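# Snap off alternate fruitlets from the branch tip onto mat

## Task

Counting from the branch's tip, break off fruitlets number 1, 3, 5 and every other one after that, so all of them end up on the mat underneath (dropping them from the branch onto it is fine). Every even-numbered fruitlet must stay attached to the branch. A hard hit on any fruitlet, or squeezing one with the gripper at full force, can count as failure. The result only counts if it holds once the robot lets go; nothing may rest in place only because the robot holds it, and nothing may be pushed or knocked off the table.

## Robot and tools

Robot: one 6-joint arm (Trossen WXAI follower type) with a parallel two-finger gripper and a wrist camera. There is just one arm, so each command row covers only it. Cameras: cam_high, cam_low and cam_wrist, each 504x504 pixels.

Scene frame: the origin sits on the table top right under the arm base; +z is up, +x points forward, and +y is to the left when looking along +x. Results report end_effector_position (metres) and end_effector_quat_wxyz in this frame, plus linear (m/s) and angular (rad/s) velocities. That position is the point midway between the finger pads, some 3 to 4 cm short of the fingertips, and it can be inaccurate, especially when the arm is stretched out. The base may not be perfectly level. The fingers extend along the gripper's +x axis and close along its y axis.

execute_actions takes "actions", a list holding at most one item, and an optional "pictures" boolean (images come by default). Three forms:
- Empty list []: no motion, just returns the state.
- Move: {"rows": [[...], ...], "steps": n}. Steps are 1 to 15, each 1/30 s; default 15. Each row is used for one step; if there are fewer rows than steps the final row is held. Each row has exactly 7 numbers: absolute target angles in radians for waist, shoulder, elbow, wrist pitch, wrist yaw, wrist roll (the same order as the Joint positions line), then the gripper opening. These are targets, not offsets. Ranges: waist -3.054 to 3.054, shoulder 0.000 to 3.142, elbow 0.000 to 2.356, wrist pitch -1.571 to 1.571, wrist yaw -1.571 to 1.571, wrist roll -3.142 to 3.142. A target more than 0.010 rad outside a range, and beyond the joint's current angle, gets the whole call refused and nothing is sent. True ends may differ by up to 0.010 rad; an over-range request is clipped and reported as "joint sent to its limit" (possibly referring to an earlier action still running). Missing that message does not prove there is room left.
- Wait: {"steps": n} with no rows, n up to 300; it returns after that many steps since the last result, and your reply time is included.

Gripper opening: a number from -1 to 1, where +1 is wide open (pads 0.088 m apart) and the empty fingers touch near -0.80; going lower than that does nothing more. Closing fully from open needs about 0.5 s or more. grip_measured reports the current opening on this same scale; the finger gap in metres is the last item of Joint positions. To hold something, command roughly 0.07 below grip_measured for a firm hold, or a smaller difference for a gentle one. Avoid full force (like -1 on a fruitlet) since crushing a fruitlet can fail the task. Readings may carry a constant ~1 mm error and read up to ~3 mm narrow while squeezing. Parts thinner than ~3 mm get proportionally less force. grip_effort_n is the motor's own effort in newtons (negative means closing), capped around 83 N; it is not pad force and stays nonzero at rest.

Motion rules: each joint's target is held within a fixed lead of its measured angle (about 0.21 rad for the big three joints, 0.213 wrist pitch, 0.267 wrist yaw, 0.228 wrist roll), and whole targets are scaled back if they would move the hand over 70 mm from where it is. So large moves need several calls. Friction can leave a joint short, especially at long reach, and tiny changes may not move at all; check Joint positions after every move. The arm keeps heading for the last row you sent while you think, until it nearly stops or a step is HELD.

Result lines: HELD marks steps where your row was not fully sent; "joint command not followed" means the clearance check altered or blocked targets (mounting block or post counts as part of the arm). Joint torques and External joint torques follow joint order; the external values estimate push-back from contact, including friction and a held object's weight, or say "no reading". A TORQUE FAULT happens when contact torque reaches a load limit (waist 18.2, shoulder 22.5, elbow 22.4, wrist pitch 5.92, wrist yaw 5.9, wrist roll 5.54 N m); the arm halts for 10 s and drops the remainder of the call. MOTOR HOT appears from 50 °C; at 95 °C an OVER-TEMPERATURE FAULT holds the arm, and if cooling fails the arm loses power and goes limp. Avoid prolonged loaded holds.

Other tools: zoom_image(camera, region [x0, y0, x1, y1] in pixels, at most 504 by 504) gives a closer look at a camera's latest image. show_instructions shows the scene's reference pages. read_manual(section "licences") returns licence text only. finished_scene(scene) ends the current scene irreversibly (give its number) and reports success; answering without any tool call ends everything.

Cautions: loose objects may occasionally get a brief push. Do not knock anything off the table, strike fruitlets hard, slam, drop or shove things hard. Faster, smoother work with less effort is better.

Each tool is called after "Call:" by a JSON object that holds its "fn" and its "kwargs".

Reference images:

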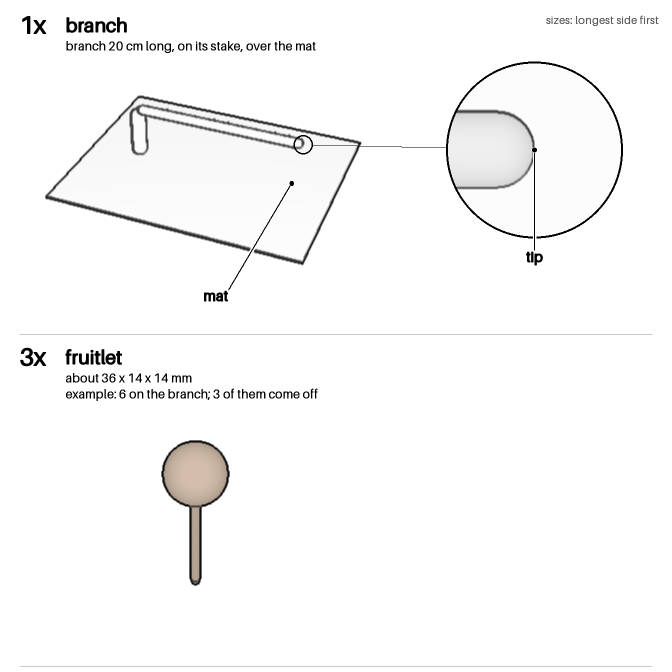

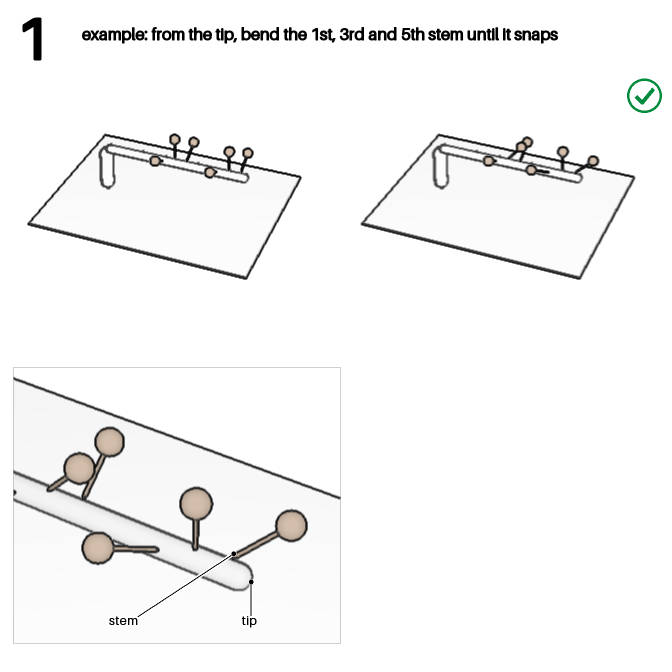

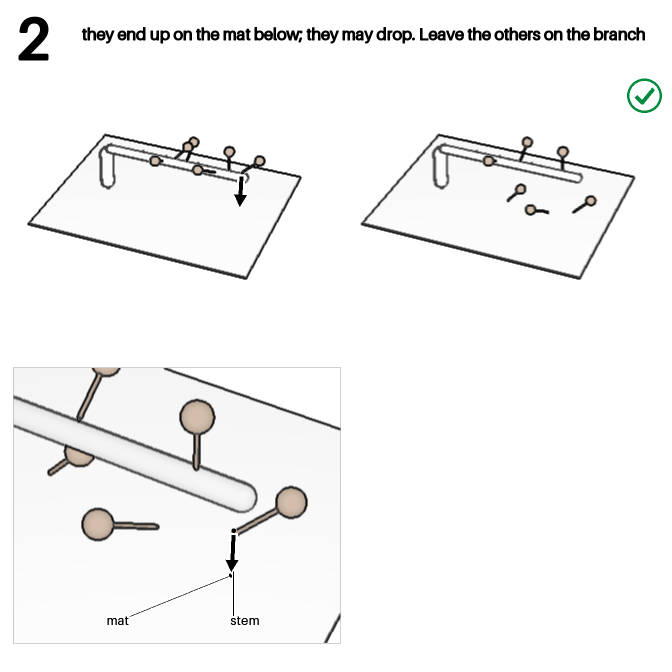

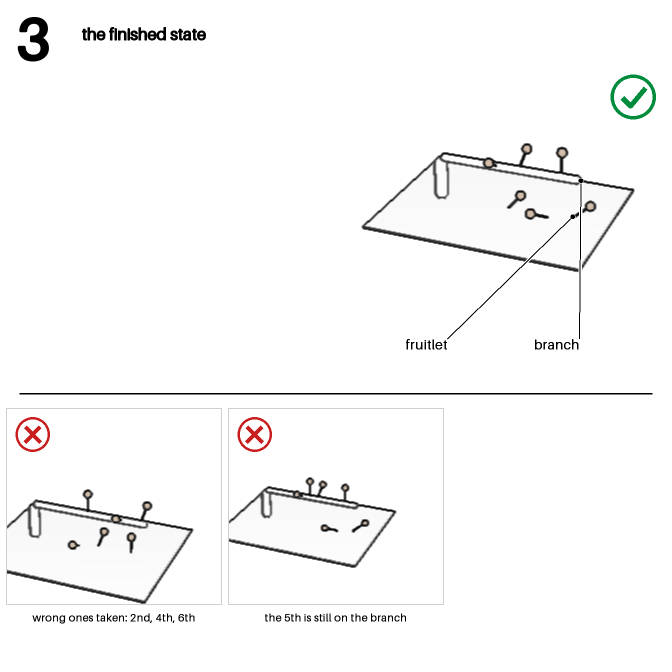

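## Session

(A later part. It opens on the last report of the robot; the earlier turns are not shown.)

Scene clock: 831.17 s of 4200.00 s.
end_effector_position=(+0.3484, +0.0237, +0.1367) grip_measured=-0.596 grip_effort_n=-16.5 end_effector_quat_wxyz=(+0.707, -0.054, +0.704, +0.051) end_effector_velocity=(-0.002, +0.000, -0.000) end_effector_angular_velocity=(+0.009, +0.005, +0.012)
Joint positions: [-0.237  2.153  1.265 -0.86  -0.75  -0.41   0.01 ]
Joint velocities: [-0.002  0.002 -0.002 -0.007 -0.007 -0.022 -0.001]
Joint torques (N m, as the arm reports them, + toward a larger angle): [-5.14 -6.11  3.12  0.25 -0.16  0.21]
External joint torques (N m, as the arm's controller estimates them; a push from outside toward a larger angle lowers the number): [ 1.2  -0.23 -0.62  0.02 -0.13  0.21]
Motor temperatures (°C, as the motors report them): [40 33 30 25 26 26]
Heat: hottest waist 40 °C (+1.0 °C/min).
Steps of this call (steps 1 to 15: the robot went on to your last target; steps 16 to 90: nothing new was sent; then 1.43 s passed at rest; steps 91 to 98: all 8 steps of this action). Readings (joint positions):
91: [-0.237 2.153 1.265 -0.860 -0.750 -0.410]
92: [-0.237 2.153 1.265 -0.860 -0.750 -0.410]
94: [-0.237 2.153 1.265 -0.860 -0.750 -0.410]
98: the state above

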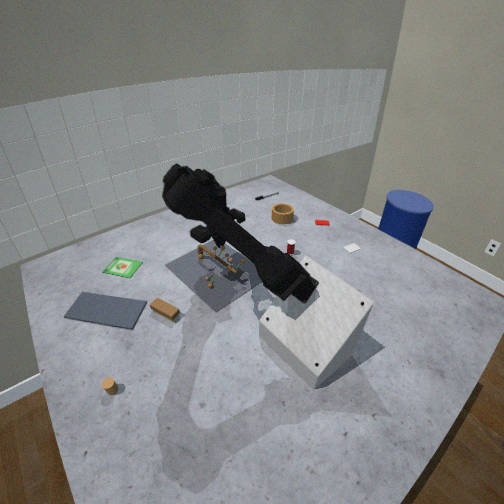

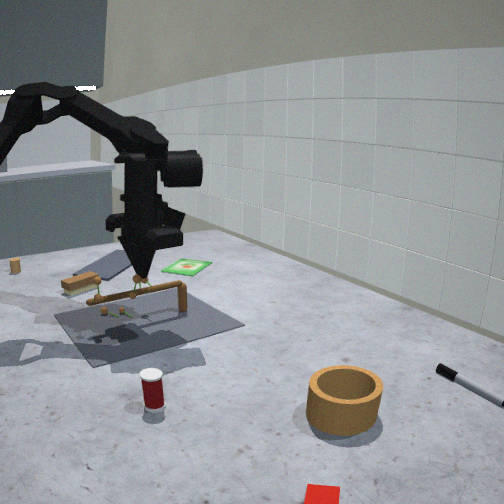

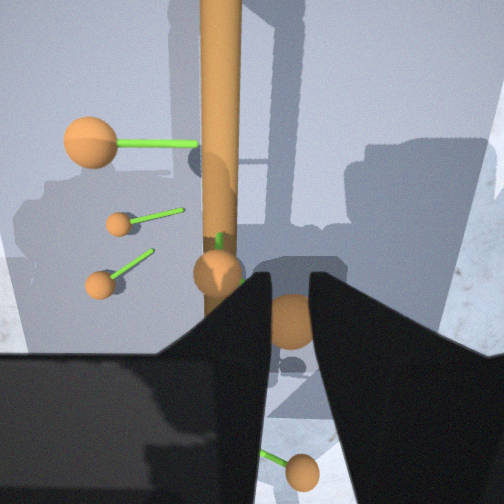

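Call:
{"fn": "execute_actions", "kwargs": {"actions": [{"rows":[[-0.234,2.15,1.257,-0.858,-0.753,-0.404,-0.47],[-0.234,2.15,1.257,-0.858,-0.753,-0.404,-0.47],[-0.234,2.15,1.257,-0.858,-0.753,-0.404,-0.47],[-0.234,2.15,1.257,-0.858,-0.753,-0.404,-0.47],[-0.233,2.14,1.25,-0.852,-0.753,-0.403,-0.47],[-0.232,2.135,1.243,-0.846,-0.753,-0.402,-0.47],[-0.231,2.132,1.236,-0.84,-0.753,-0.40,-0.47],[-0.229,2.130,1.229,-0.834,-0.753,-0.398,-0.47]],"steps":15}]}}

Scene clock: 839.93 s of 4200.00 s.
end_effector_position=(+0.3446, +0.0240, +0.1337) grip_measured=-0.474 grip_effort_n=14.2 end_effector_quat_wxyz=(+0.707, -0.055, +0.703, +0.051) end_effector_velocity=(+0.000, +0.004, +0.004) end_effector_angular_velocity=(+0.004, -0.016, +0.003)
Joint positions: [-0.232  2.142  1.238 -0.837 -0.75  -0.405  0.016]
Joint velocities: [-0.002 -0.022 -0.012  0.007 -0.007  0.007  0.001]
Joint torques (N m, as the arm reports them, + toward a larger angle): [-5.06 -6.98  3.1   0.26 -0.15  0.21]
External joint torques (N m, as the arm's controller estimates them; a push from outside toward a larger angle lowers the number): [ 1.27 -1.   -0.72  0.01 -0.12  0.21]
Motor temperatures (°C, as the motors report them): [40 33 30 25 26 26]
Heat: hottest waist 40 °C (+1.0 °C/min).
Steps of this call (steps 1 to 15: the robot went on to your last target; steps 16 to 90: nothing new was sent; then 5.27 s passed at rest; steps 91 to 105: all 15 steps of this action). Readings (joint positions):
91: [-0.237 2.153 1.265 -0.860 -0.750 -0.410]
92: [-0.237 2.153 1.265 -0.860 -0.750 -0.410]
94: [-0.237 2.153 1.265 -0.860 -0.750 -0.410]
98: [-0.235 2.148 1.252 -0.848 -0.750 -0.408]
105: the state above

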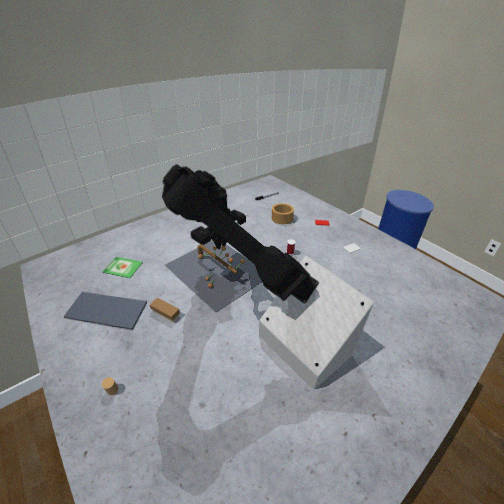

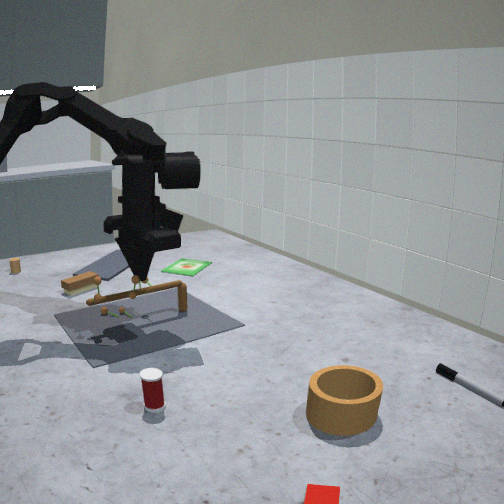

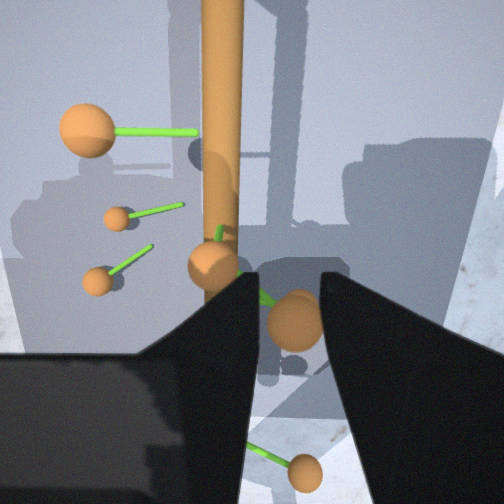

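Call:
{"fn": "execute_actions", "kwargs": {"actions": [{"rows":[[-0.236,2.130,1.229,-0.834,-0.753,-0.405,-0.47],[-0.24,2.130,1.229,-0.834,-0.753,-0.41,-0.47],[-0.244,2.130,1.229,-0.834,-0.753,-0.415,-0.47]],"steps":8}]}}

Scene clock: 851.20 s of 4200.00 s.
end_effector_position=(+0.3449, +0.0219, +0.1360) grip_measured=-0.473 grip_effort_n=14.2 end_effector_quat_wxyz=(+0.710, -0.054, +0.701, +0.050) end_effector_velocity=(-0.001, -0.007, +0.007) end_effector_angular_velocity=(-0.006, -0.012, -0.002)
Joint positions: [-0.241  2.141  1.237 -0.836 -0.75  -0.407  0.016]
Joint velocities: [-0.027 -0.002 -0.002 -0.007  0.007 -0.022 -0.   ]
Joint torques (N m, as the arm reports them, + toward a larger angle): [-5.35 -6.96  3.11  0.25 -0.15 -0.27]
External joint torques (N m, as the arm's controller estimates them; a push from outside toward a larger angle lowers the number): [ 0.85 -1.12 -0.64  0.   -0.12 -0.26]
Motor temperatures (°C, as the motors report them): [40 34 30 26 26 26]
Heat: hottest waist 40 °C (+1.0 °C/min).
Steps of this call (steps 1 to 15: the robot went on to your last target; steps 16 to 90: nothing new was sent; then 8.00 s passed at rest; steps 91 to 98: all 8 steps of this action). Readings (joint positions):
91: [-0.232 2.141 1.237 -0.836 -0.750 -0.404]
92: [-0.232 2.141 1.237 -0.836 -0.750 -0.404]
94: [-0.235 2.141 1.237 -0.836 -0.750 -0.404]
98: the state above

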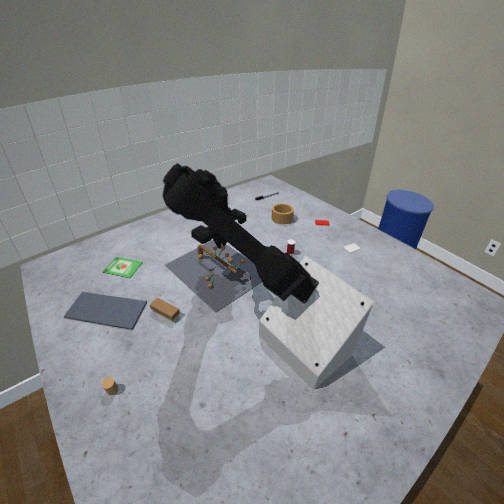

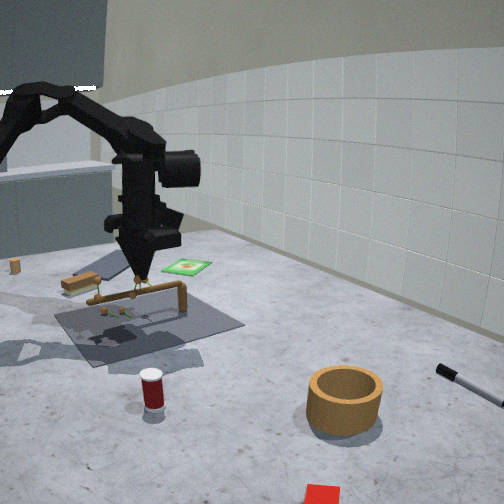

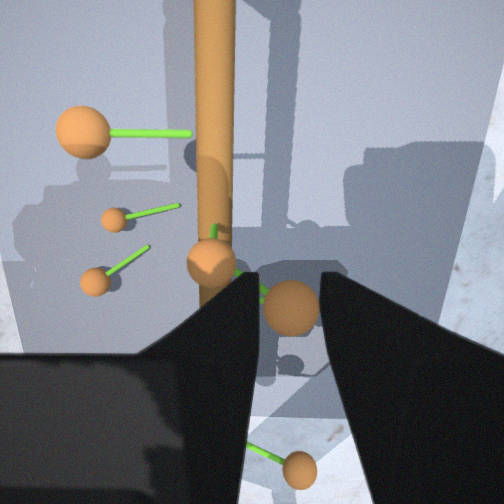

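Call:
{"fn": "execute_actions", "kwargs": {"actions": [{"rows":[[-0.238,2.130,1.226,-0.828,-0.753,-0.402,-0.47],[-0.235,2.130,1.223,-0.821,-0.753,-0.398,-0.47],[-0.231,2.130,1.220,-0.814,-0.753,-0.394,-0.47]],"steps":8}]}}

Scene clock: 859.30 s of 4200.00 s.
end_effector_position=(+0.3450, +0.0222, +0.1332) grip_measured=-0.473 grip_effort_n=14.2 end_effector_quat_wxyz=(+0.710, -0.057, +0.700, +0.052) end_effector_velocity=(+0.000, +0.007, -0.007) end_effector_angular_velocity=(+0.019, +0.001, +0.017)
Joint positions: [-0.235  2.141  1.229 -0.819 -0.75  -0.402  0.016]
Joint velocities: [ 0.022 -0.002 -0.012  0.022 -0.022  0.007 -0.   ]
Joint torques (N m, as the arm reports them, + toward a larger angle): [-5.1  -6.95  3.13  0.29 -0.15  0.22]
External joint torques (N m, as the arm's controller estimates them; a push from outside toward a larger angle lowers the number): [ 1.31 -0.99 -0.71  0.02 -0.12  0.22]
Motor temperatures (°C, as the motors report them): [40 34 30 26 26 26]
Heat: hottest waist 40 °C (+0.0 °C/min).
Steps of this call (steps 1 to 15: the robot went on to your last target; steps 16 to 90: nothing new was sent; then 4.83 s passed at rest; steps 91 to 98: all 8 steps of this action). Readings (joint positions):
91: [-0.242 2.141 1.236 -0.835 -0.750 -0.409]
92: [-0.242 2.141 1.235 -0.832 -0.750 -0.409]
94: [-0.240 2.141 1.232 -0.824 -0.750 -0.407]
98: the state above

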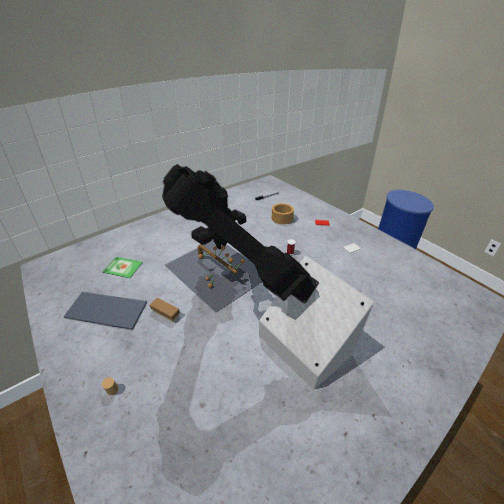

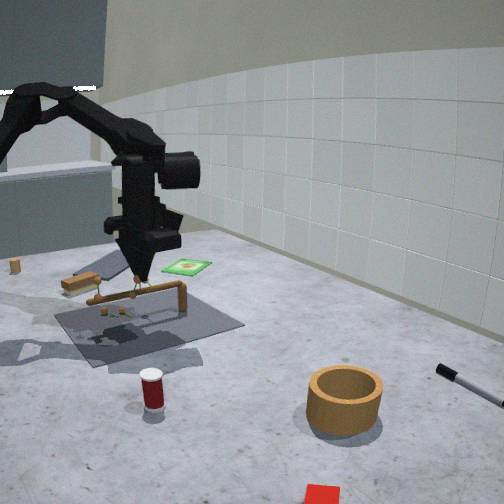

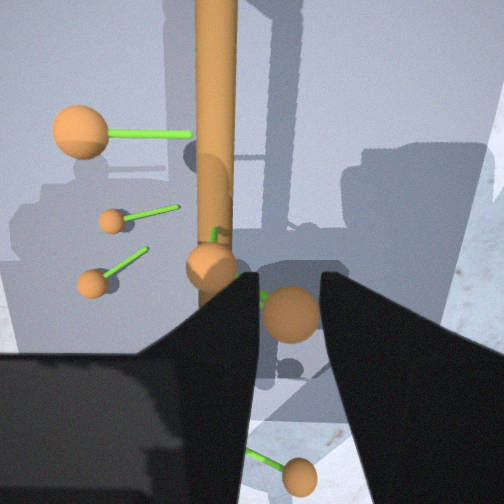

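Call:
{"fn": "execute_actions", "kwargs": {"actions": [{"rows":[[-0.231,2.130,1.220,-0.814,-0.753,-0.394,-0.53],[-0.231,2.130,1.220,-0.814,-0.753,-0.394,-0.53],[-0.231,2.130,1.220,-0.814,-0.753,-0.394,-0.56],[-0.231,2.130,1.220,-0.814,-0.753,-0.394,-0.56],[-0.231,2.130,1.220,-0.814,-0.753,-0.394,-0.58]],"steps":15}]}}

Scene clock: 889.37 s of 4200.00 s.
end_effector_position=(+0.3452, +0.0222, +0.1329) grip_measured=-0.570 grip_effort_n=-46.3 end_effector_quat_wxyz=(+0.711, -0.057, +0.699, +0.051) end_effector_velocity=(+0.001, +0.000, +0.001) end_effector_angular_velocity=(+0.006, -0.009, -0.004)
Joint positions: [-0.234  2.141  1.228 -0.816 -0.75  -0.4    0.011]
Joint velocities: [-0.002 -0.002 -0.002  0.007 -0.007  0.007 -0.001]
Joint torques (N m, as the arm reports them, + toward a larger angle): [-5.05 -6.9   3.09  0.23 -0.15  0.21]
External joint torques (N m, as the arm's controller estimates them; a push from outside toward a larger angle lowers the number): [ 1.31 -1.04 -0.67 -0.03 -0.12  0.21]
Motor temperatures (°C, as the motors report them): [40 35 30 26 26 26]
Heat: hottest waist 40 °C (+0.0 °C/min).
Steps of this call (steps 1 to 15: the robot went on to your last target; steps 16 to 90: nothing new was sent; then 26.57 s passed at rest; steps 91 to 105: all 15 steps of this action). Readings (joint positions):
91: [-0.234 2.141 1.228 -0.816 -0.750 -0.400]
92: [-0.234 2.141 1.228 -0.816 -0.750 -0.400]
94: [-0.234 2.141 1.228 -0.816 -0.750 -0.400]
98: [-0.234 2.141 1.228 -0.816 -0.750 -0.400]
105: the state above

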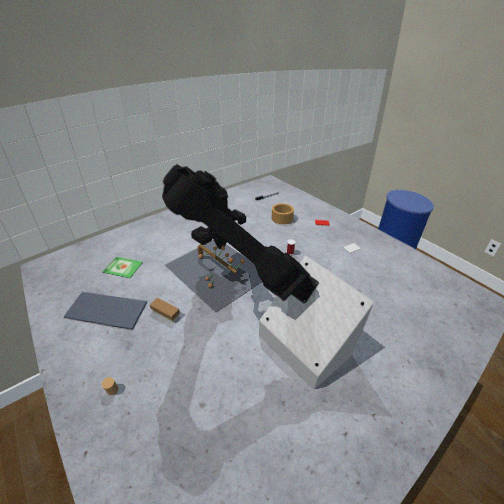

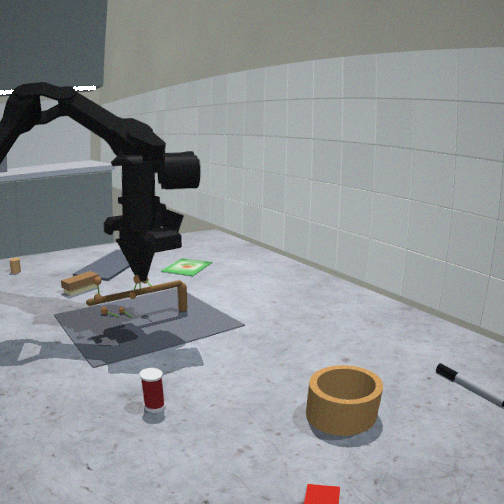

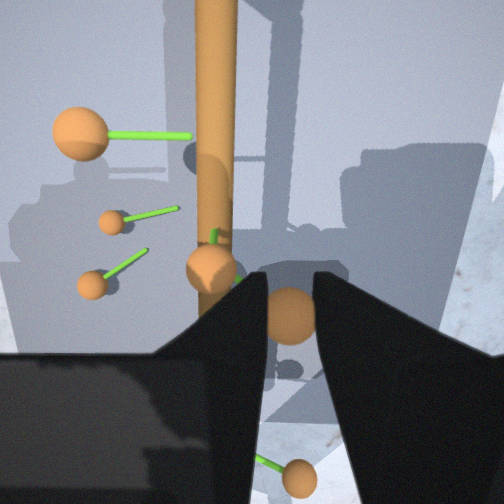

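Call:
{"fn": "execute_actions", "kwargs": {"actions": [{"rows":[[-0.231,2.125,1.211,-0.809,-0.753,-0.394,-0.578],[-0.231,2.120,1.202,-0.804,-0.753,-0.394,-0.578],[-0.231,2.115,1.193,-0.800,-0.753,-0.394,-0.578],[-0.231,2.110,1.184,-0.795,-0.753,-0.394,-0.578],[-0.231,2.105,1.175,-0.790,-0.753,-0.394,-0.578],[-0.231,2.100,1.166,-0.786,-0.753,-0.394,-0.578],[-0.231,2.095,1.157,-0.781,-0.753,-0.394,-0.578],[-0.231,2.090,1.148,-0.776,-0.753,-0.394,-0.578],[-0.231,2.085,1.139,-0.772,-0.753,-0.394,-0.578],[-0.231,2.080,1.130,-0.767,-0.753,-0.394,-0.578],[-0.231,2.075,1.121,-0.762,-0.753,-0.394,-0.578],[-0.231,2.070,1.112,-0.758,-0.753,-0.394,-0.578],[-0.231,2.065,1.103,-0.754,-0.753,-0.394,-0.578]],"steps":15}]}}

Scene clock: 900.53 s of 4200.00 s.
end_effector_position=(+0.3272, +0.0232, +0.1306) grip_measured=-0.571 grip_effort_n=-36.0 end_effector_quat_wxyz=(+0.714, -0.061, +0.696, +0.051) end_effector_velocity=(-0.036, +0.008, -0.015) end_effector_angular_velocity=(+0.028, +0.036, +0.013)
Joint positions: [-0.237  2.082  1.125 -0.761 -0.748 -0.4    0.011]
Joint velocities: [ 0.022 -0.066 -0.154  0.051 -0.022 -0.022 -0.   ]
Joint torques (N m, as the arm reports them, + toward a larger angle): [-4.64 -6.53  2.98  0.21 -0.22  0.19]
External joint torques (N m, as the arm's controller estimates them; a push from outside toward a larger angle lowers the number): [ 1.35 -1.06 -0.86 -0.16 -0.19  0.19]
Motor temperatures (°C, as the motors report them): [40 35 30 26 26 26]
Heat: hottest waist 40 °C (+0.0 °C/min).
Steps of this call (steps 1 to 15: the robot went on to your last target; steps 16 to 90: nothing new was sent; then 7.67 s passed at rest; steps 91 to 105: all 15 steps of this action). Readings (joint positions):
91: [-0.234 2.140 1.227 -0.814 -0.750 -0.400]
92: [-0.234 2.138 1.223 -0.811 -0.750 -0.400]
94: [-0.235 2.130 1.213 -0.804 -0.750 -0.400]
98: [-0.237 2.113 1.183 -0.786 -0.748 -0.400]
105: the state above

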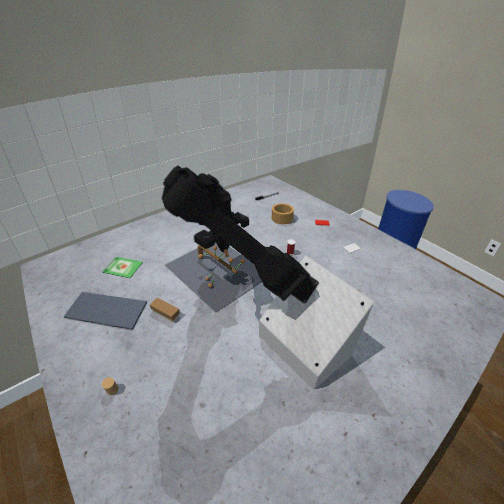

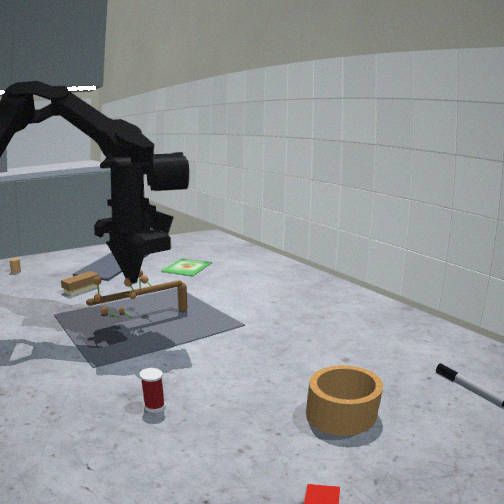

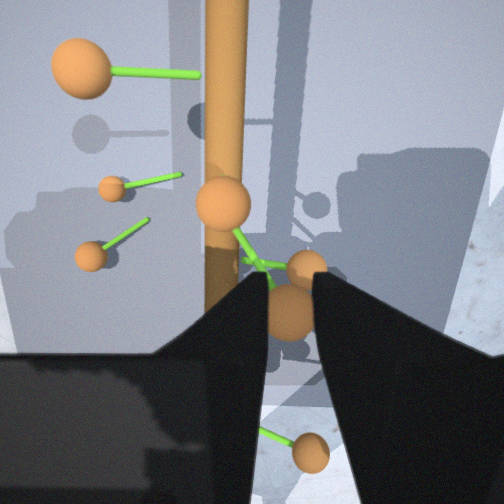

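Call:
{"fn": "execute_actions", "kwargs": {"actions": [{"rows":[[-0.231,2.061,1.094,-0.749,-0.753,-0.394,-0.578],[-0.231,2.057,1.085,-0.744,-0.753,-0.394,-0.578],[-0.231,2.053,1.076,-0.738,-0.753,-0.394,-0.578],[-0.231,2.049,1.067,-0.732,-0.753,-0.394,-0.578],[-0.231,2.045,1.058,-0.726,-0.753,-0.394,-0.578],[-0.231,2.041,1.049,-0.720,-0.753,-0.394,-0.578],[-0.231,2.037,1.040,-0.714,-0.753,-0.394,-0.578]],"steps":15}]}}

Scene clock: 912.17 s of 4200.00 s.
end_effector_position=(+0.3125, +0.0238, +0.1251) grip_measured=-0.575 grip_effort_n=-16.5 end_effector_quat_wxyz=(+0.713, -0.060, +0.696, +0.054) end_effector_velocity=(+0.002, +0.002, +0.002) end_effector_angular_velocity=(+0.002, -0.022, +0.024)
Joint positions: [-0.234  2.048  1.049 -0.718 -0.752 -0.4    0.011]
Joint velocities: [-0.002 -0.017 -0.012  0.022 -0.007 -0.007 -0.   ]
Joint torques (N m, as the arm reports them, + toward a larger angle): [-4.56 -6.32  2.94  0.3  -0.09  0.19]
External joint torques (N m, as the arm's controller estimates them; a push from outside toward a larger angle lowers the number): [ 1.16 -1.08 -0.73  0.   -0.06  0.19]
Motor temperatures (°C, as the motors report them): [40 35 30 26 26 26]
Heat: hottest waist 40 °C (+0.0 °C/min).
Steps of this call (steps 1 to 30: the robot went on to your last target; steps 31 to 90: nothing new was sent; then 8.13 s passed at rest; steps 91 to 105: all 15 steps of this action). Readings (joint positions):
91: [-0.235 2.075 1.111 -0.751 -0.748 -0.400]
92: [-0.235 2.073 1.108 -0.749 -0.748 -0.400]
94: [-0.234 2.068 1.096 -0.742 -0.750 -0.400]
98: [-0.234 2.054 1.064 -0.727 -0.752 -0.400]
105: the state above

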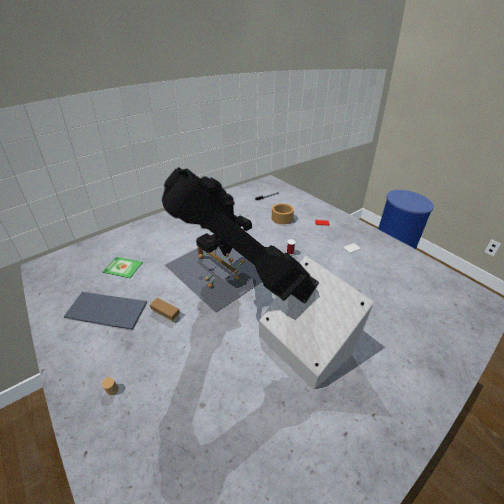

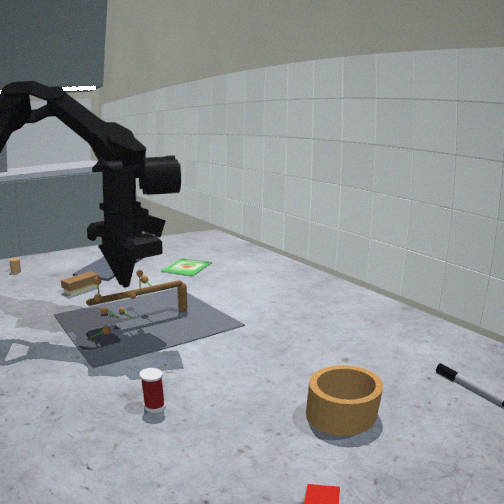

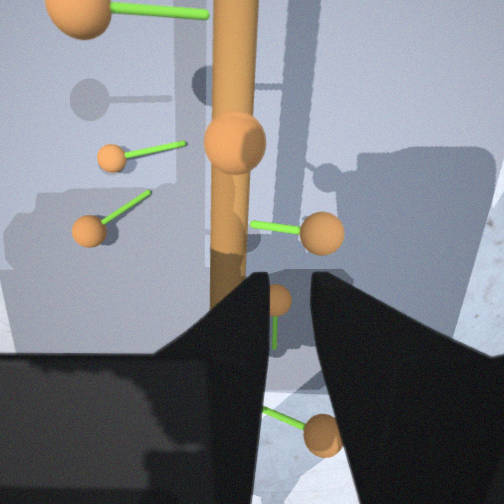

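Call:
{"fn": "execute_actions", "kwargs": {"actions": [{"rows":[[-0.25,2.04,1.065,-0.76,-0.753,-0.394,-0.5],[-0.28,2.025,1.09,-0.82,-0.753,-0.394,-0.45],[-0.31,2.01,1.115,-0.88,-0.753,-0.394,-0.45],[-0.335,1.995,1.14,-0.94,-0.753,-0.394,-0.45],[-0.35,1.99,1.15,-0.98,-0.753,-0.394,-0.45],[-0.38,2.03,1.15,-1.01,-0.77,-0.3,-0.45],[-0.41,2.08,1.15,-1.04,-0.785,-0.2,-0.45],[-0.44,2.13,1.15,-1.07,-0.80,-0.1,-0.45],[-0.47,2.18,1.15,-1.10,-0.815,0.0,-0.45],[-0.50,2.23,1.15,-1.13,-0.83,0.1,-0.45],[-0.53,2.28,1.15,-1.16,-0.85,0.2,-0.45],[-0.56,2.33,1.148,-1.19,-0.865,0.3,-0.45],[-0.59,2.375,1.147,-1.225,-0.885,0.4,-0.45],[-0.622,2.42,1.1455,-1.262,-0.905,0.51,-0.45]],"steps":15}]}}

Call:
{"fn": "execute_actions", "kwargs": {"actions": [{"rows":[[-0.60,2.42,1.125,-1.225,-0.92,0.53,-0.45],[-0.58,2.418,1.11,-1.195,-0.935,0.55,-0.45],[-0.56,2.415,1.095,-1.165,-0.95,0.57,-0.45],[-0.545,2.41,1.075,-1.14,-0.96,0.585,-0.45],[-0.531,2.406,1.058,-1.115,-0.973,0.596,-0.45]],"steps":15}]}}

Scene clock: 988.53 s of 4200.00 s.
end_effector_position=(+0.2590, -0.0287, +0.1594) grip_measured=-0.454 grip_effort_n=14.2 end_effector_quat_wxyz=(+0.538, +0.447, +0.667, -0.255) end_effector_velocity=(-0.205, -0.153, -0.070) end_effector_angular_velocity=(+1.054, +1.030, -3.429)
Joint positions: [-0.566  2.328  1.153 -1.191 -0.864  0.14   0.017]
Joint velocities: [-0.769  1.155 -0.115 -0.623 -0.242  1.766  0.   ]
Joint torques (N m, as the arm reports them, + toward a larger angle): [-3.36 -6.36  3.81 -0.56 -0.44  0.16]
External joint torques (N m, as the arm's controller estimates them; a push from outside toward a larger angle lowers the number): [ 0.77  1.6  -1.04 -0.24 -0.09  0.2 ]
Motor temperatures (°C, as the motors report them): [39 35 29 26 26 26]
Heat: hottest waist 39 °C (+0.0 °C/min).
Steps of this call (steps 1 to 15: the robot went on to your last target; steps 16 to 90: nothing new was sent; then 72.87 s passed at rest; steps 91 to 105: all 15 steps of this action). Readings (joint positions):
91: [-0.234 2.048 1.049 -0.721 -0.752 -0.400]
92: [-0.239 2.047 1.055 -0.747 -0.752 -0.400]
94: [-0.268 2.039 1.078 -0.826 -0.752 -0.400]
98: [-0.363 2.041 1.136 -0.971 -0.776 -0.276]
105: the state above

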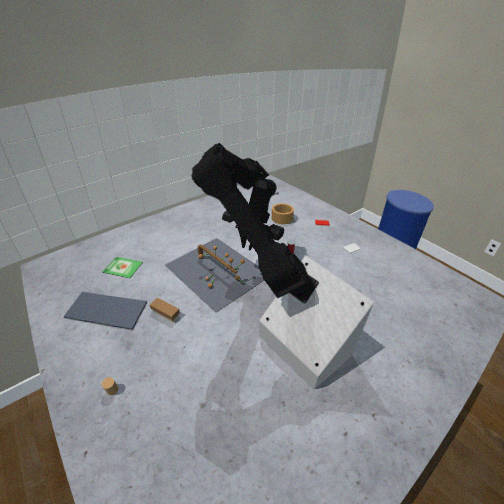

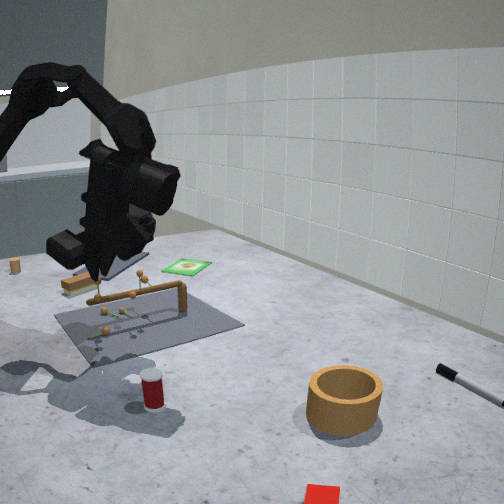

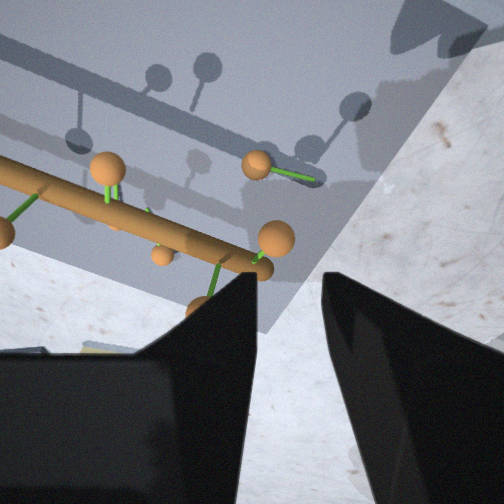

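Scene clock: 989.03 s of 4200.00 s.
end_effector_position=(+0.2465, -0.0204, +0.1304) grip_measured=-0.453 grip_effort_n=14.2 end_effector_quat_wxyz=(+0.388, +0.593, +0.597, -0.376) end_effector_velocity=(+0.001, +0.002, +0.001) end_effector_angular_velocity=(+0.012, +0.014, -0.081)
Joint positions: [-0.533  2.395  1.067 -1.119 -0.968  0.583  0.017]
Joint velocities: [-0.002 -0.007 -0.012  0.007 -0.022  0.081  0.   ]
Joint torques (N m, as the arm reports them, + toward a larger angle): [-4.04 -4.17  2.53 -0.2  -0.27  0.21]
External joint torques (N m, as the arm's controller estimates them; a push from outside toward a larger angle lowers the number): [ 1.    1.32 -0.62  0.08 -0.12  0.21]
Motor temperatures (°C, as the motors report them): [39 35 29 26 26 26]
Heat: hottest waist 39 °C (+0.0 °C/min).
Steps of this call (steps 1 to 15: all 15 steps of this action). Readings (joint positions):
1: [-0.586 2.359 1.145 -1.200 -0.874 0.200]
2: [-0.595 2.378 1.134 -1.201 -0.887 0.259]
4: [-0.585 2.393 1.113 -1.181 -0.918 0.377]
8: [-0.539 2.394 1.078 -1.136 -0.956 0.530]
15: the state above

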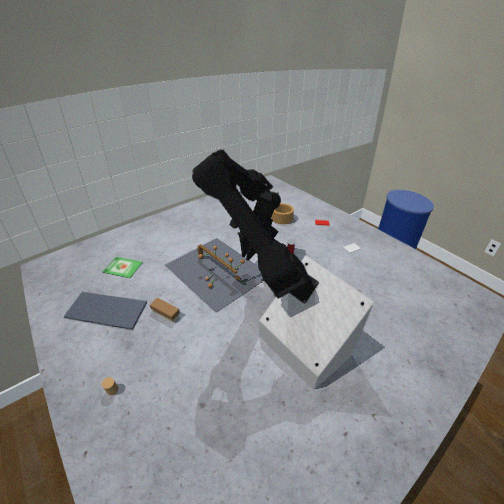

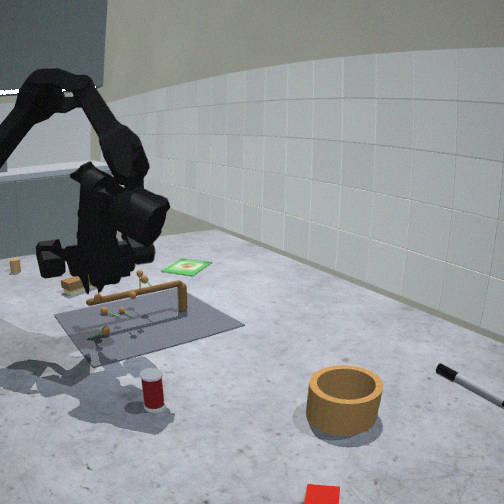

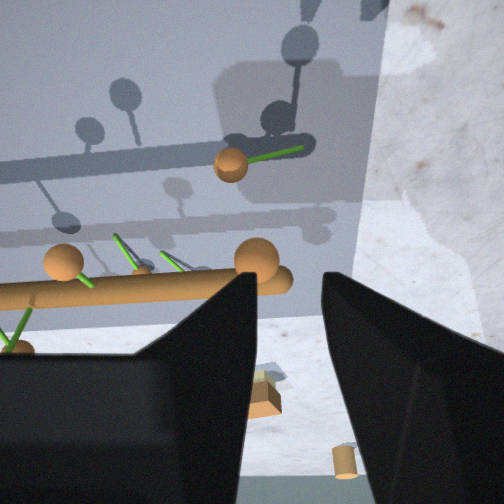

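Call:
{"fn": "execute_actions", "kwargs": {"actions": [{"rows":[[-0.52,2.406,1.058,-1.10,-0.98,0.61,-0.40],[-0.505,2.41,1.056,-1.08,-0.99,0.63,-0.37],[-0.49,2.415,1.053,-1.06,-1.0,0.65,-0.36],[-0.48,2.419,1.049,-1.045,-1.01,0.66,-0.36],[-0.471,2.422,1.045,-1.030,-1.018,0.668,-0.36]],"steps":15}]}}

Scene clock: 1021.37 s of 4200.00 s.
end_effector_position=(+0.2523, -0.0155, +0.1130) grip_measured=-0.364 grip_effort_n=14.2 end_effector_quat_wxyz=(+0.384, +0.595, +0.596, -0.379) end_effector_velocity=(+0.002, -0.001, -0.001) end_effector_angular_velocity=(-0.005, -0.009, -0.007)
Joint positions: [-0.474  2.411  1.052 -1.034 -1.014  0.66   0.021]
Joint velocities: [ 0.002 -0.002 -0.002  0.022 -0.007  0.022  0.   ]
Joint torques (N m, as the arm reports them, + toward a larger angle): [-4.07 -4.23  2.4  -0.15 -0.28  0.2 ]
External joint torques (N m, as the arm's controller estimates them; a push from outside toward a larger angle lowers the number): [ 1.08  1.24 -0.52  0.08 -0.12  0.21]
Motor temperatures (°C, as the motors report them): [38 33 29 25 26 26]
Heat: hottest waist 38 °C (-1.0 °C/min).
Steps of this call (steps 1 to 15: the robot went on to your last target; steps 16 to 90: nothing new was sent; then 28.83 s passed at rest; steps 91 to 105: all 15 steps of this action). Readings (joint positions):
91: [-0.533 2.395 1.065 -1.114 -0.971 0.593]
92: [-0.529 2.396 1.064 -1.106 -0.975 0.601]
94: [-0.513 2.399 1.063 -1.081 -0.988 0.623]
98: [-0.479 2.409 1.055 -1.046 -1.007 0.651]
105: the state above

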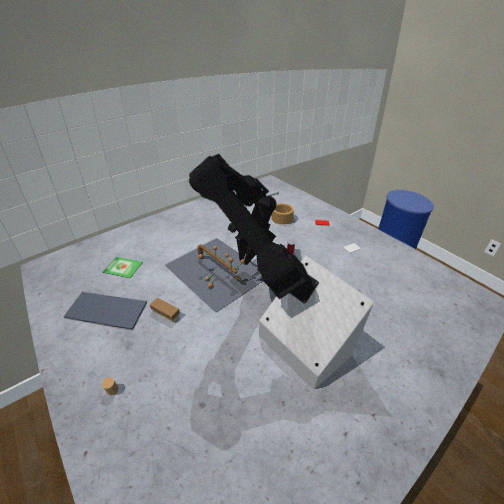

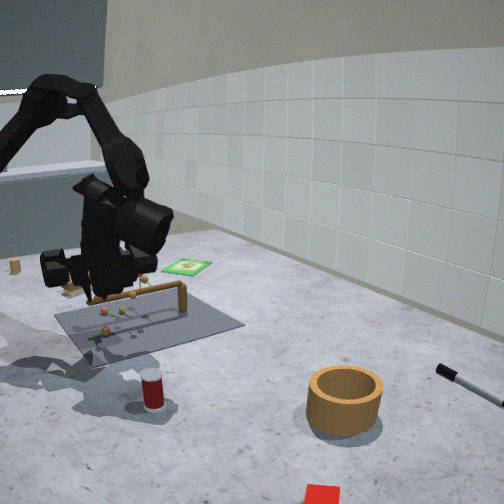

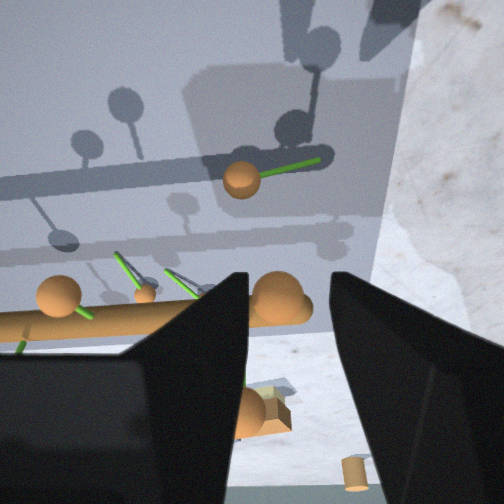

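Call:
{"fn": "execute_actions", "kwargs": {"actions": [{"rows":[[-0.465,2.424,1.045,-1.02,-1.022,0.675,-0.36],[-0.458,2.427,1.044,-1.01,-1.028,0.685,-0.36],[-0.452,2.430,1.043,-1.002,-1.033,0.694,-0.36],[-0.448,2.432,1.042,-0.996,-1.036,0.70,-0.36]],"steps":12}]}}

Scene clock: 1037.23 s of 4200.00 s.
end_effector_position=(+0.2545, -0.0139, +0.1059) grip_measured=-0.363 grip_effort_n=14.2 end_effector_quat_wxyz=(+0.381, +0.597, +0.595, -0.380) end_effector_velocity=(+0.005, +0.000, +0.001) end_effector_angular_velocity=(+0.003, -0.038, +0.015)
Joint positions: [-0.451  2.421  1.049 -0.999 -1.032  0.693  0.021]
Joint velocities: [-0.002 -0.007 -0.002  0.022 -0.022 -0.007 -0.   ]
Joint torques (N m, as the arm reports them, + toward a larger angle): [-4.13 -4.18  2.26 -0.16 -0.28  0.2 ]
External joint torques (N m, as the arm's controller estimates them; a push from outside toward a larger angle lowers the number): [ 1.11  1.36 -0.55  0.08 -0.12  0.2 ]
Motor temperatures (°C, as the motors report them): [38 32 29 25 26 26]
Heat: hottest waist 38 °C (-1.0 °C/min).
Steps of this call (steps 1 to 15: the robot went on to your last target; steps 16 to 90: nothing new was sent; then 12.47 s passed at rest; steps 91 to 102: all 12 steps of this action). Readings (joint positions):
91: [-0.474 2.411 1.052 -1.030 -1.015 0.663]
92: [-0.472 2.412 1.052 -1.026 -1.017 0.667]
94: [-0.464 2.415 1.051 -1.014 -1.024 0.678]
98: [-0.452 2.420 1.049 -1.003 -1.030 0.690]
102: the state above

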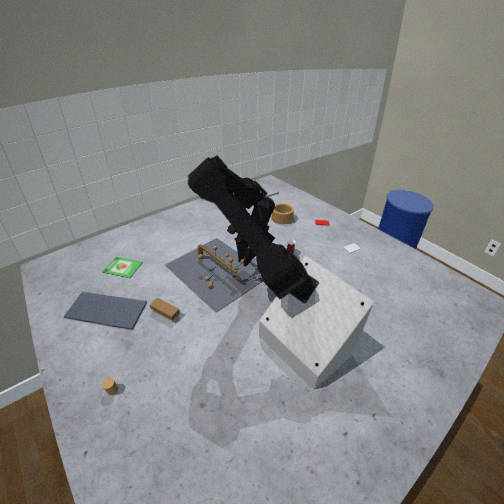

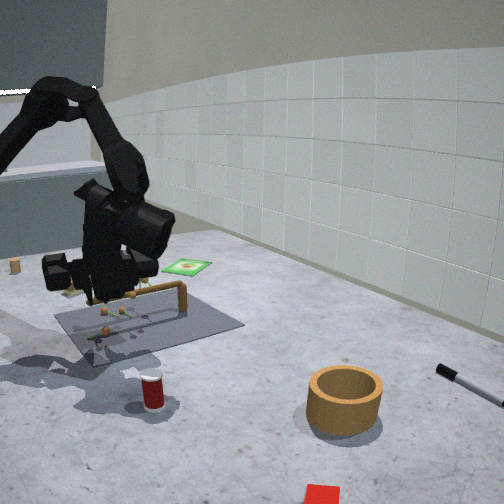

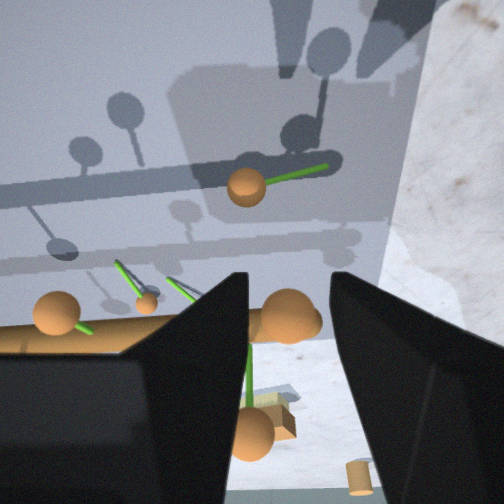

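Call:
{"fn": "execute_actions", "kwargs": {"actions": [{"rows":[[-0.448,2.432,1.042,-0.996,-1.036,0.70,-0.45],[-0.448,2.432,1.042,-0.996,-1.036,0.70,-0.45],[-0.448,2.432,1.042,-0.996,-1.036,0.70,-0.50],[-0.448,2.432,1.042,-0.996,-1.036,0.70,-0.50],[-0.448,2.432,1.042,-0.996,-1.036,0.70,-0.54],[-0.448,2.432,1.042,-0.996,-1.036,0.70,-0.54],[-0.448,2.432,1.042,-0.996,-1.036,0.70,-0.565],[-0.448,2.432,1.042,-0.996,-1.036,0.70,-0.565],[-0.448,2.432,1.042,-0.996,-1.036,0.70,-0.578]],"steps":15}]}}

Scene clock: 1045.80 s of 4200.00 s.
end_effector_position=(+0.2547, -0.0139, +0.1058) grip_measured=-0.565 grip_effort_n=-42.6 end_effector_quat_wxyz=(+0.381, +0.597, +0.595, -0.380) end_effector_velocity=(-0.000, -0.001, +0.000) end_effector_angular_velocity=(-0.008, -0.005, +0.012)
Joint positions: [-0.451  2.421  1.049 -0.998 -1.033  0.694  0.011]
Joint velocities: [-0.002 -0.002 -0.002  0.007  0.007 -0.007 -0.002]
Joint torques (N m, as the arm reports them, + toward a larger angle): [-4.14 -4.2   2.25 -0.18 -0.29  0.2 ]
External joint torques (N m, as the arm's controller estimates them; a push from outside toward a larger angle lowers the number): [ 1.11  1.31 -0.56  0.05 -0.13  0.2 ]
Motor temperatures (°C, as the motors report them): [38 32 29 25 26 26]
Heat: hottest waist 38 °C (-1.0 °C/min).
Steps of this call (steps 1 to 15: the robot went on to your last target; steps 16 to 90: nothing new was sent; then 5.07 s passed at rest; steps 91 to 105: all 15 steps of this action). Readings (joint positions):
91: [-0.451 2.421 1.049 -0.998 -1.033 0.694]
92: [-0.451 2.421 1.049 -0.998 -1.033 0.694]
94: [-0.451 2.421 1.049 -0.998 -1.033 0.694]
98: [-0.451 2.421 1.049 -0.998 -1.033 0.694]
105: the state above

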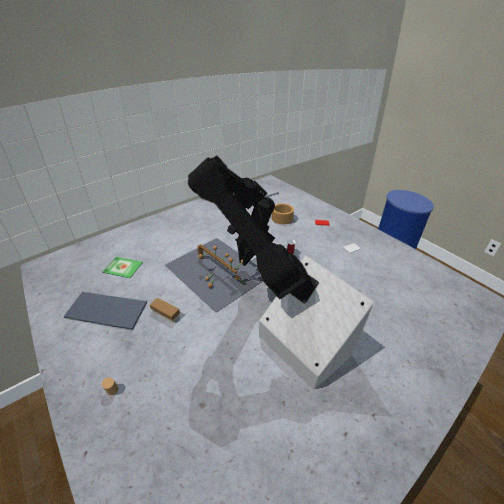

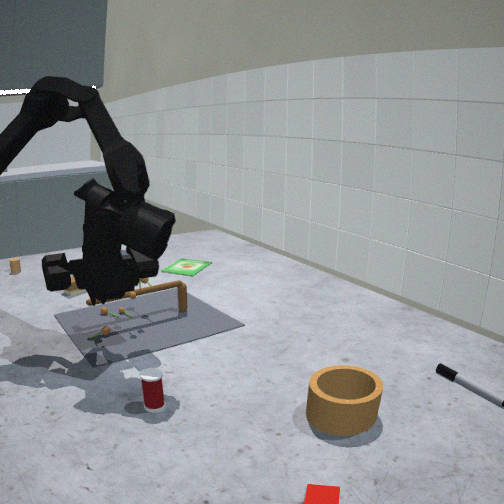

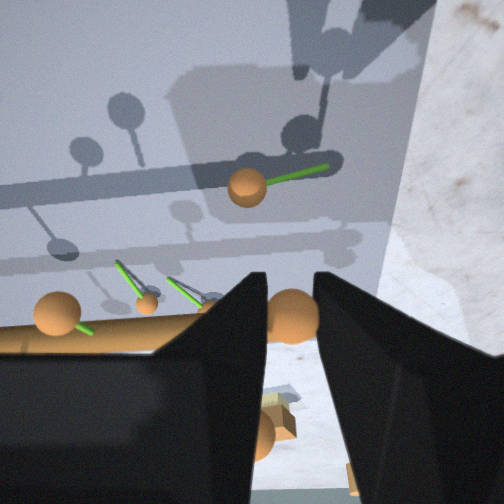

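Call:
{"fn": "execute_actions", "kwargs": {"actions": [{"rows":[[-0.4445,2.4345,1.040,-0.987,-1.038,0.705,-0.578],[-0.441,2.437,1.038,-0.978,-1.041,0.710,-0.578],[-0.4375,2.4395,1.036,-0.970,-1.043,0.715,-0.578],[-0.434,2.442,1.035,-0.961,-1.046,0.720,-0.578],[-0.4305,2.4445,1.033,-0.952,-1.048,0.725,-0.578],[-0.427,2.447,1.031,-0.943,-1.050,0.730,-0.578],[-0.4235,2.4495,1.029,-0.935,-1.053,0.735,-0.578],[-0.420,2.452,1.027,-0.926,-1.055,0.740,-0.578],[-0.4165,2.4545,1.025,-0.917,-1.058,0.745,-0.578],[-0.413,2.457,1.024,-0.908,-1.060,0.750,-0.578],[-0.4095,2.460,1.022,-0.900,-1.062,0.755,-0.578],[-0.406,2.4625,1.020,-0.891,-1.065,0.760,-0.578],[-0.403,2.465,1.018,-0.882,-1.067,0.766,-0.578]],"steps":15}]}}

Scene clock: 1067.43 s of 4200.00 s.
end_effector_position=(+0.2558, -0.0171, +0.0888) grip_measured=-0.569 grip_effort_n=-47.2 end_effector_quat_wxyz=(+0.384, +0.597, +0.593, -0.380) end_effector_velocity=(-0.004, +0.003, -0.025) end_effector_angular_velocity=(+0.026, +0.021, -0.031)
Joint positions: [-0.417  2.451  1.03  -0.893 -1.055  0.752  0.011]
Joint velocities: [ 0.056  0.051 -0.032  0.11  -0.051  0.081 -0.   ]
Joint torques (N m, as the arm reports them, + toward a larger angle): [-3.78 -4.32  1.71 -0.35 -0.48  0.21]
External joint torques (N m, as the arm's controller estimates them; a push from outside toward a larger angle lowers the number): [ 1.7   1.38 -0.9  -0.13 -0.3   0.21]
Motor temperatures (°C, as the motors report them): [38 32 29 25 26 26]
Heat: hottest waist 38 °C (-1.0 °C/min).
Steps of this call (steps 1 to 15: the robot went on to your last target; steps 16 to 90: nothing new was sent; then 18.13 s passed at rest; steps 91 to 105: all 15 steps of this action). Readings (joint positions):
91: [-0.451 2.421 1.048 -0.996 -1.033 0.695]
92: [-0.450 2.422 1.047 -0.992 -1.033 0.697]
94: [-0.447 2.425 1.046 -0.980 -1.034 0.704]
98: [-0.439 2.433 1.040 -0.949 -1.040 0.721]
105: the state above

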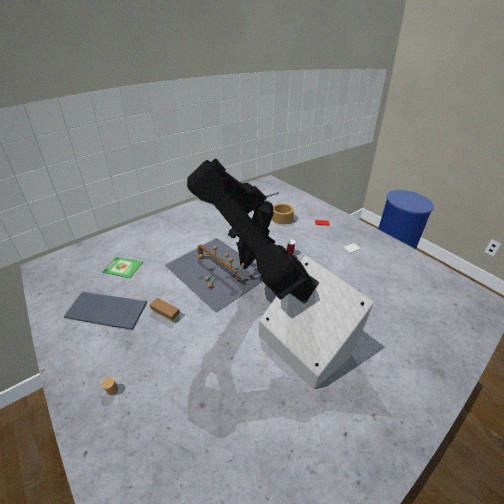

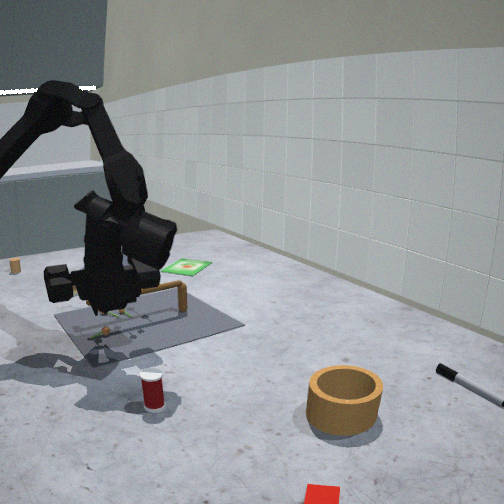

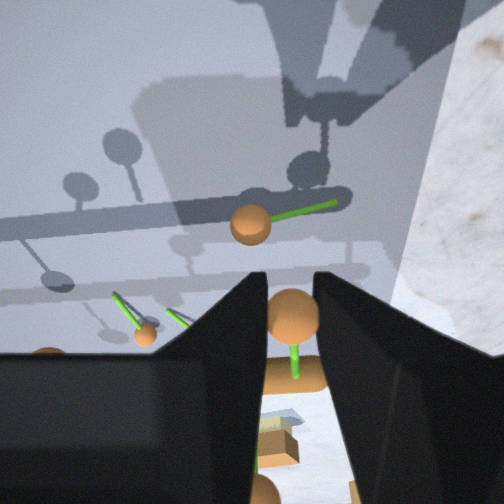

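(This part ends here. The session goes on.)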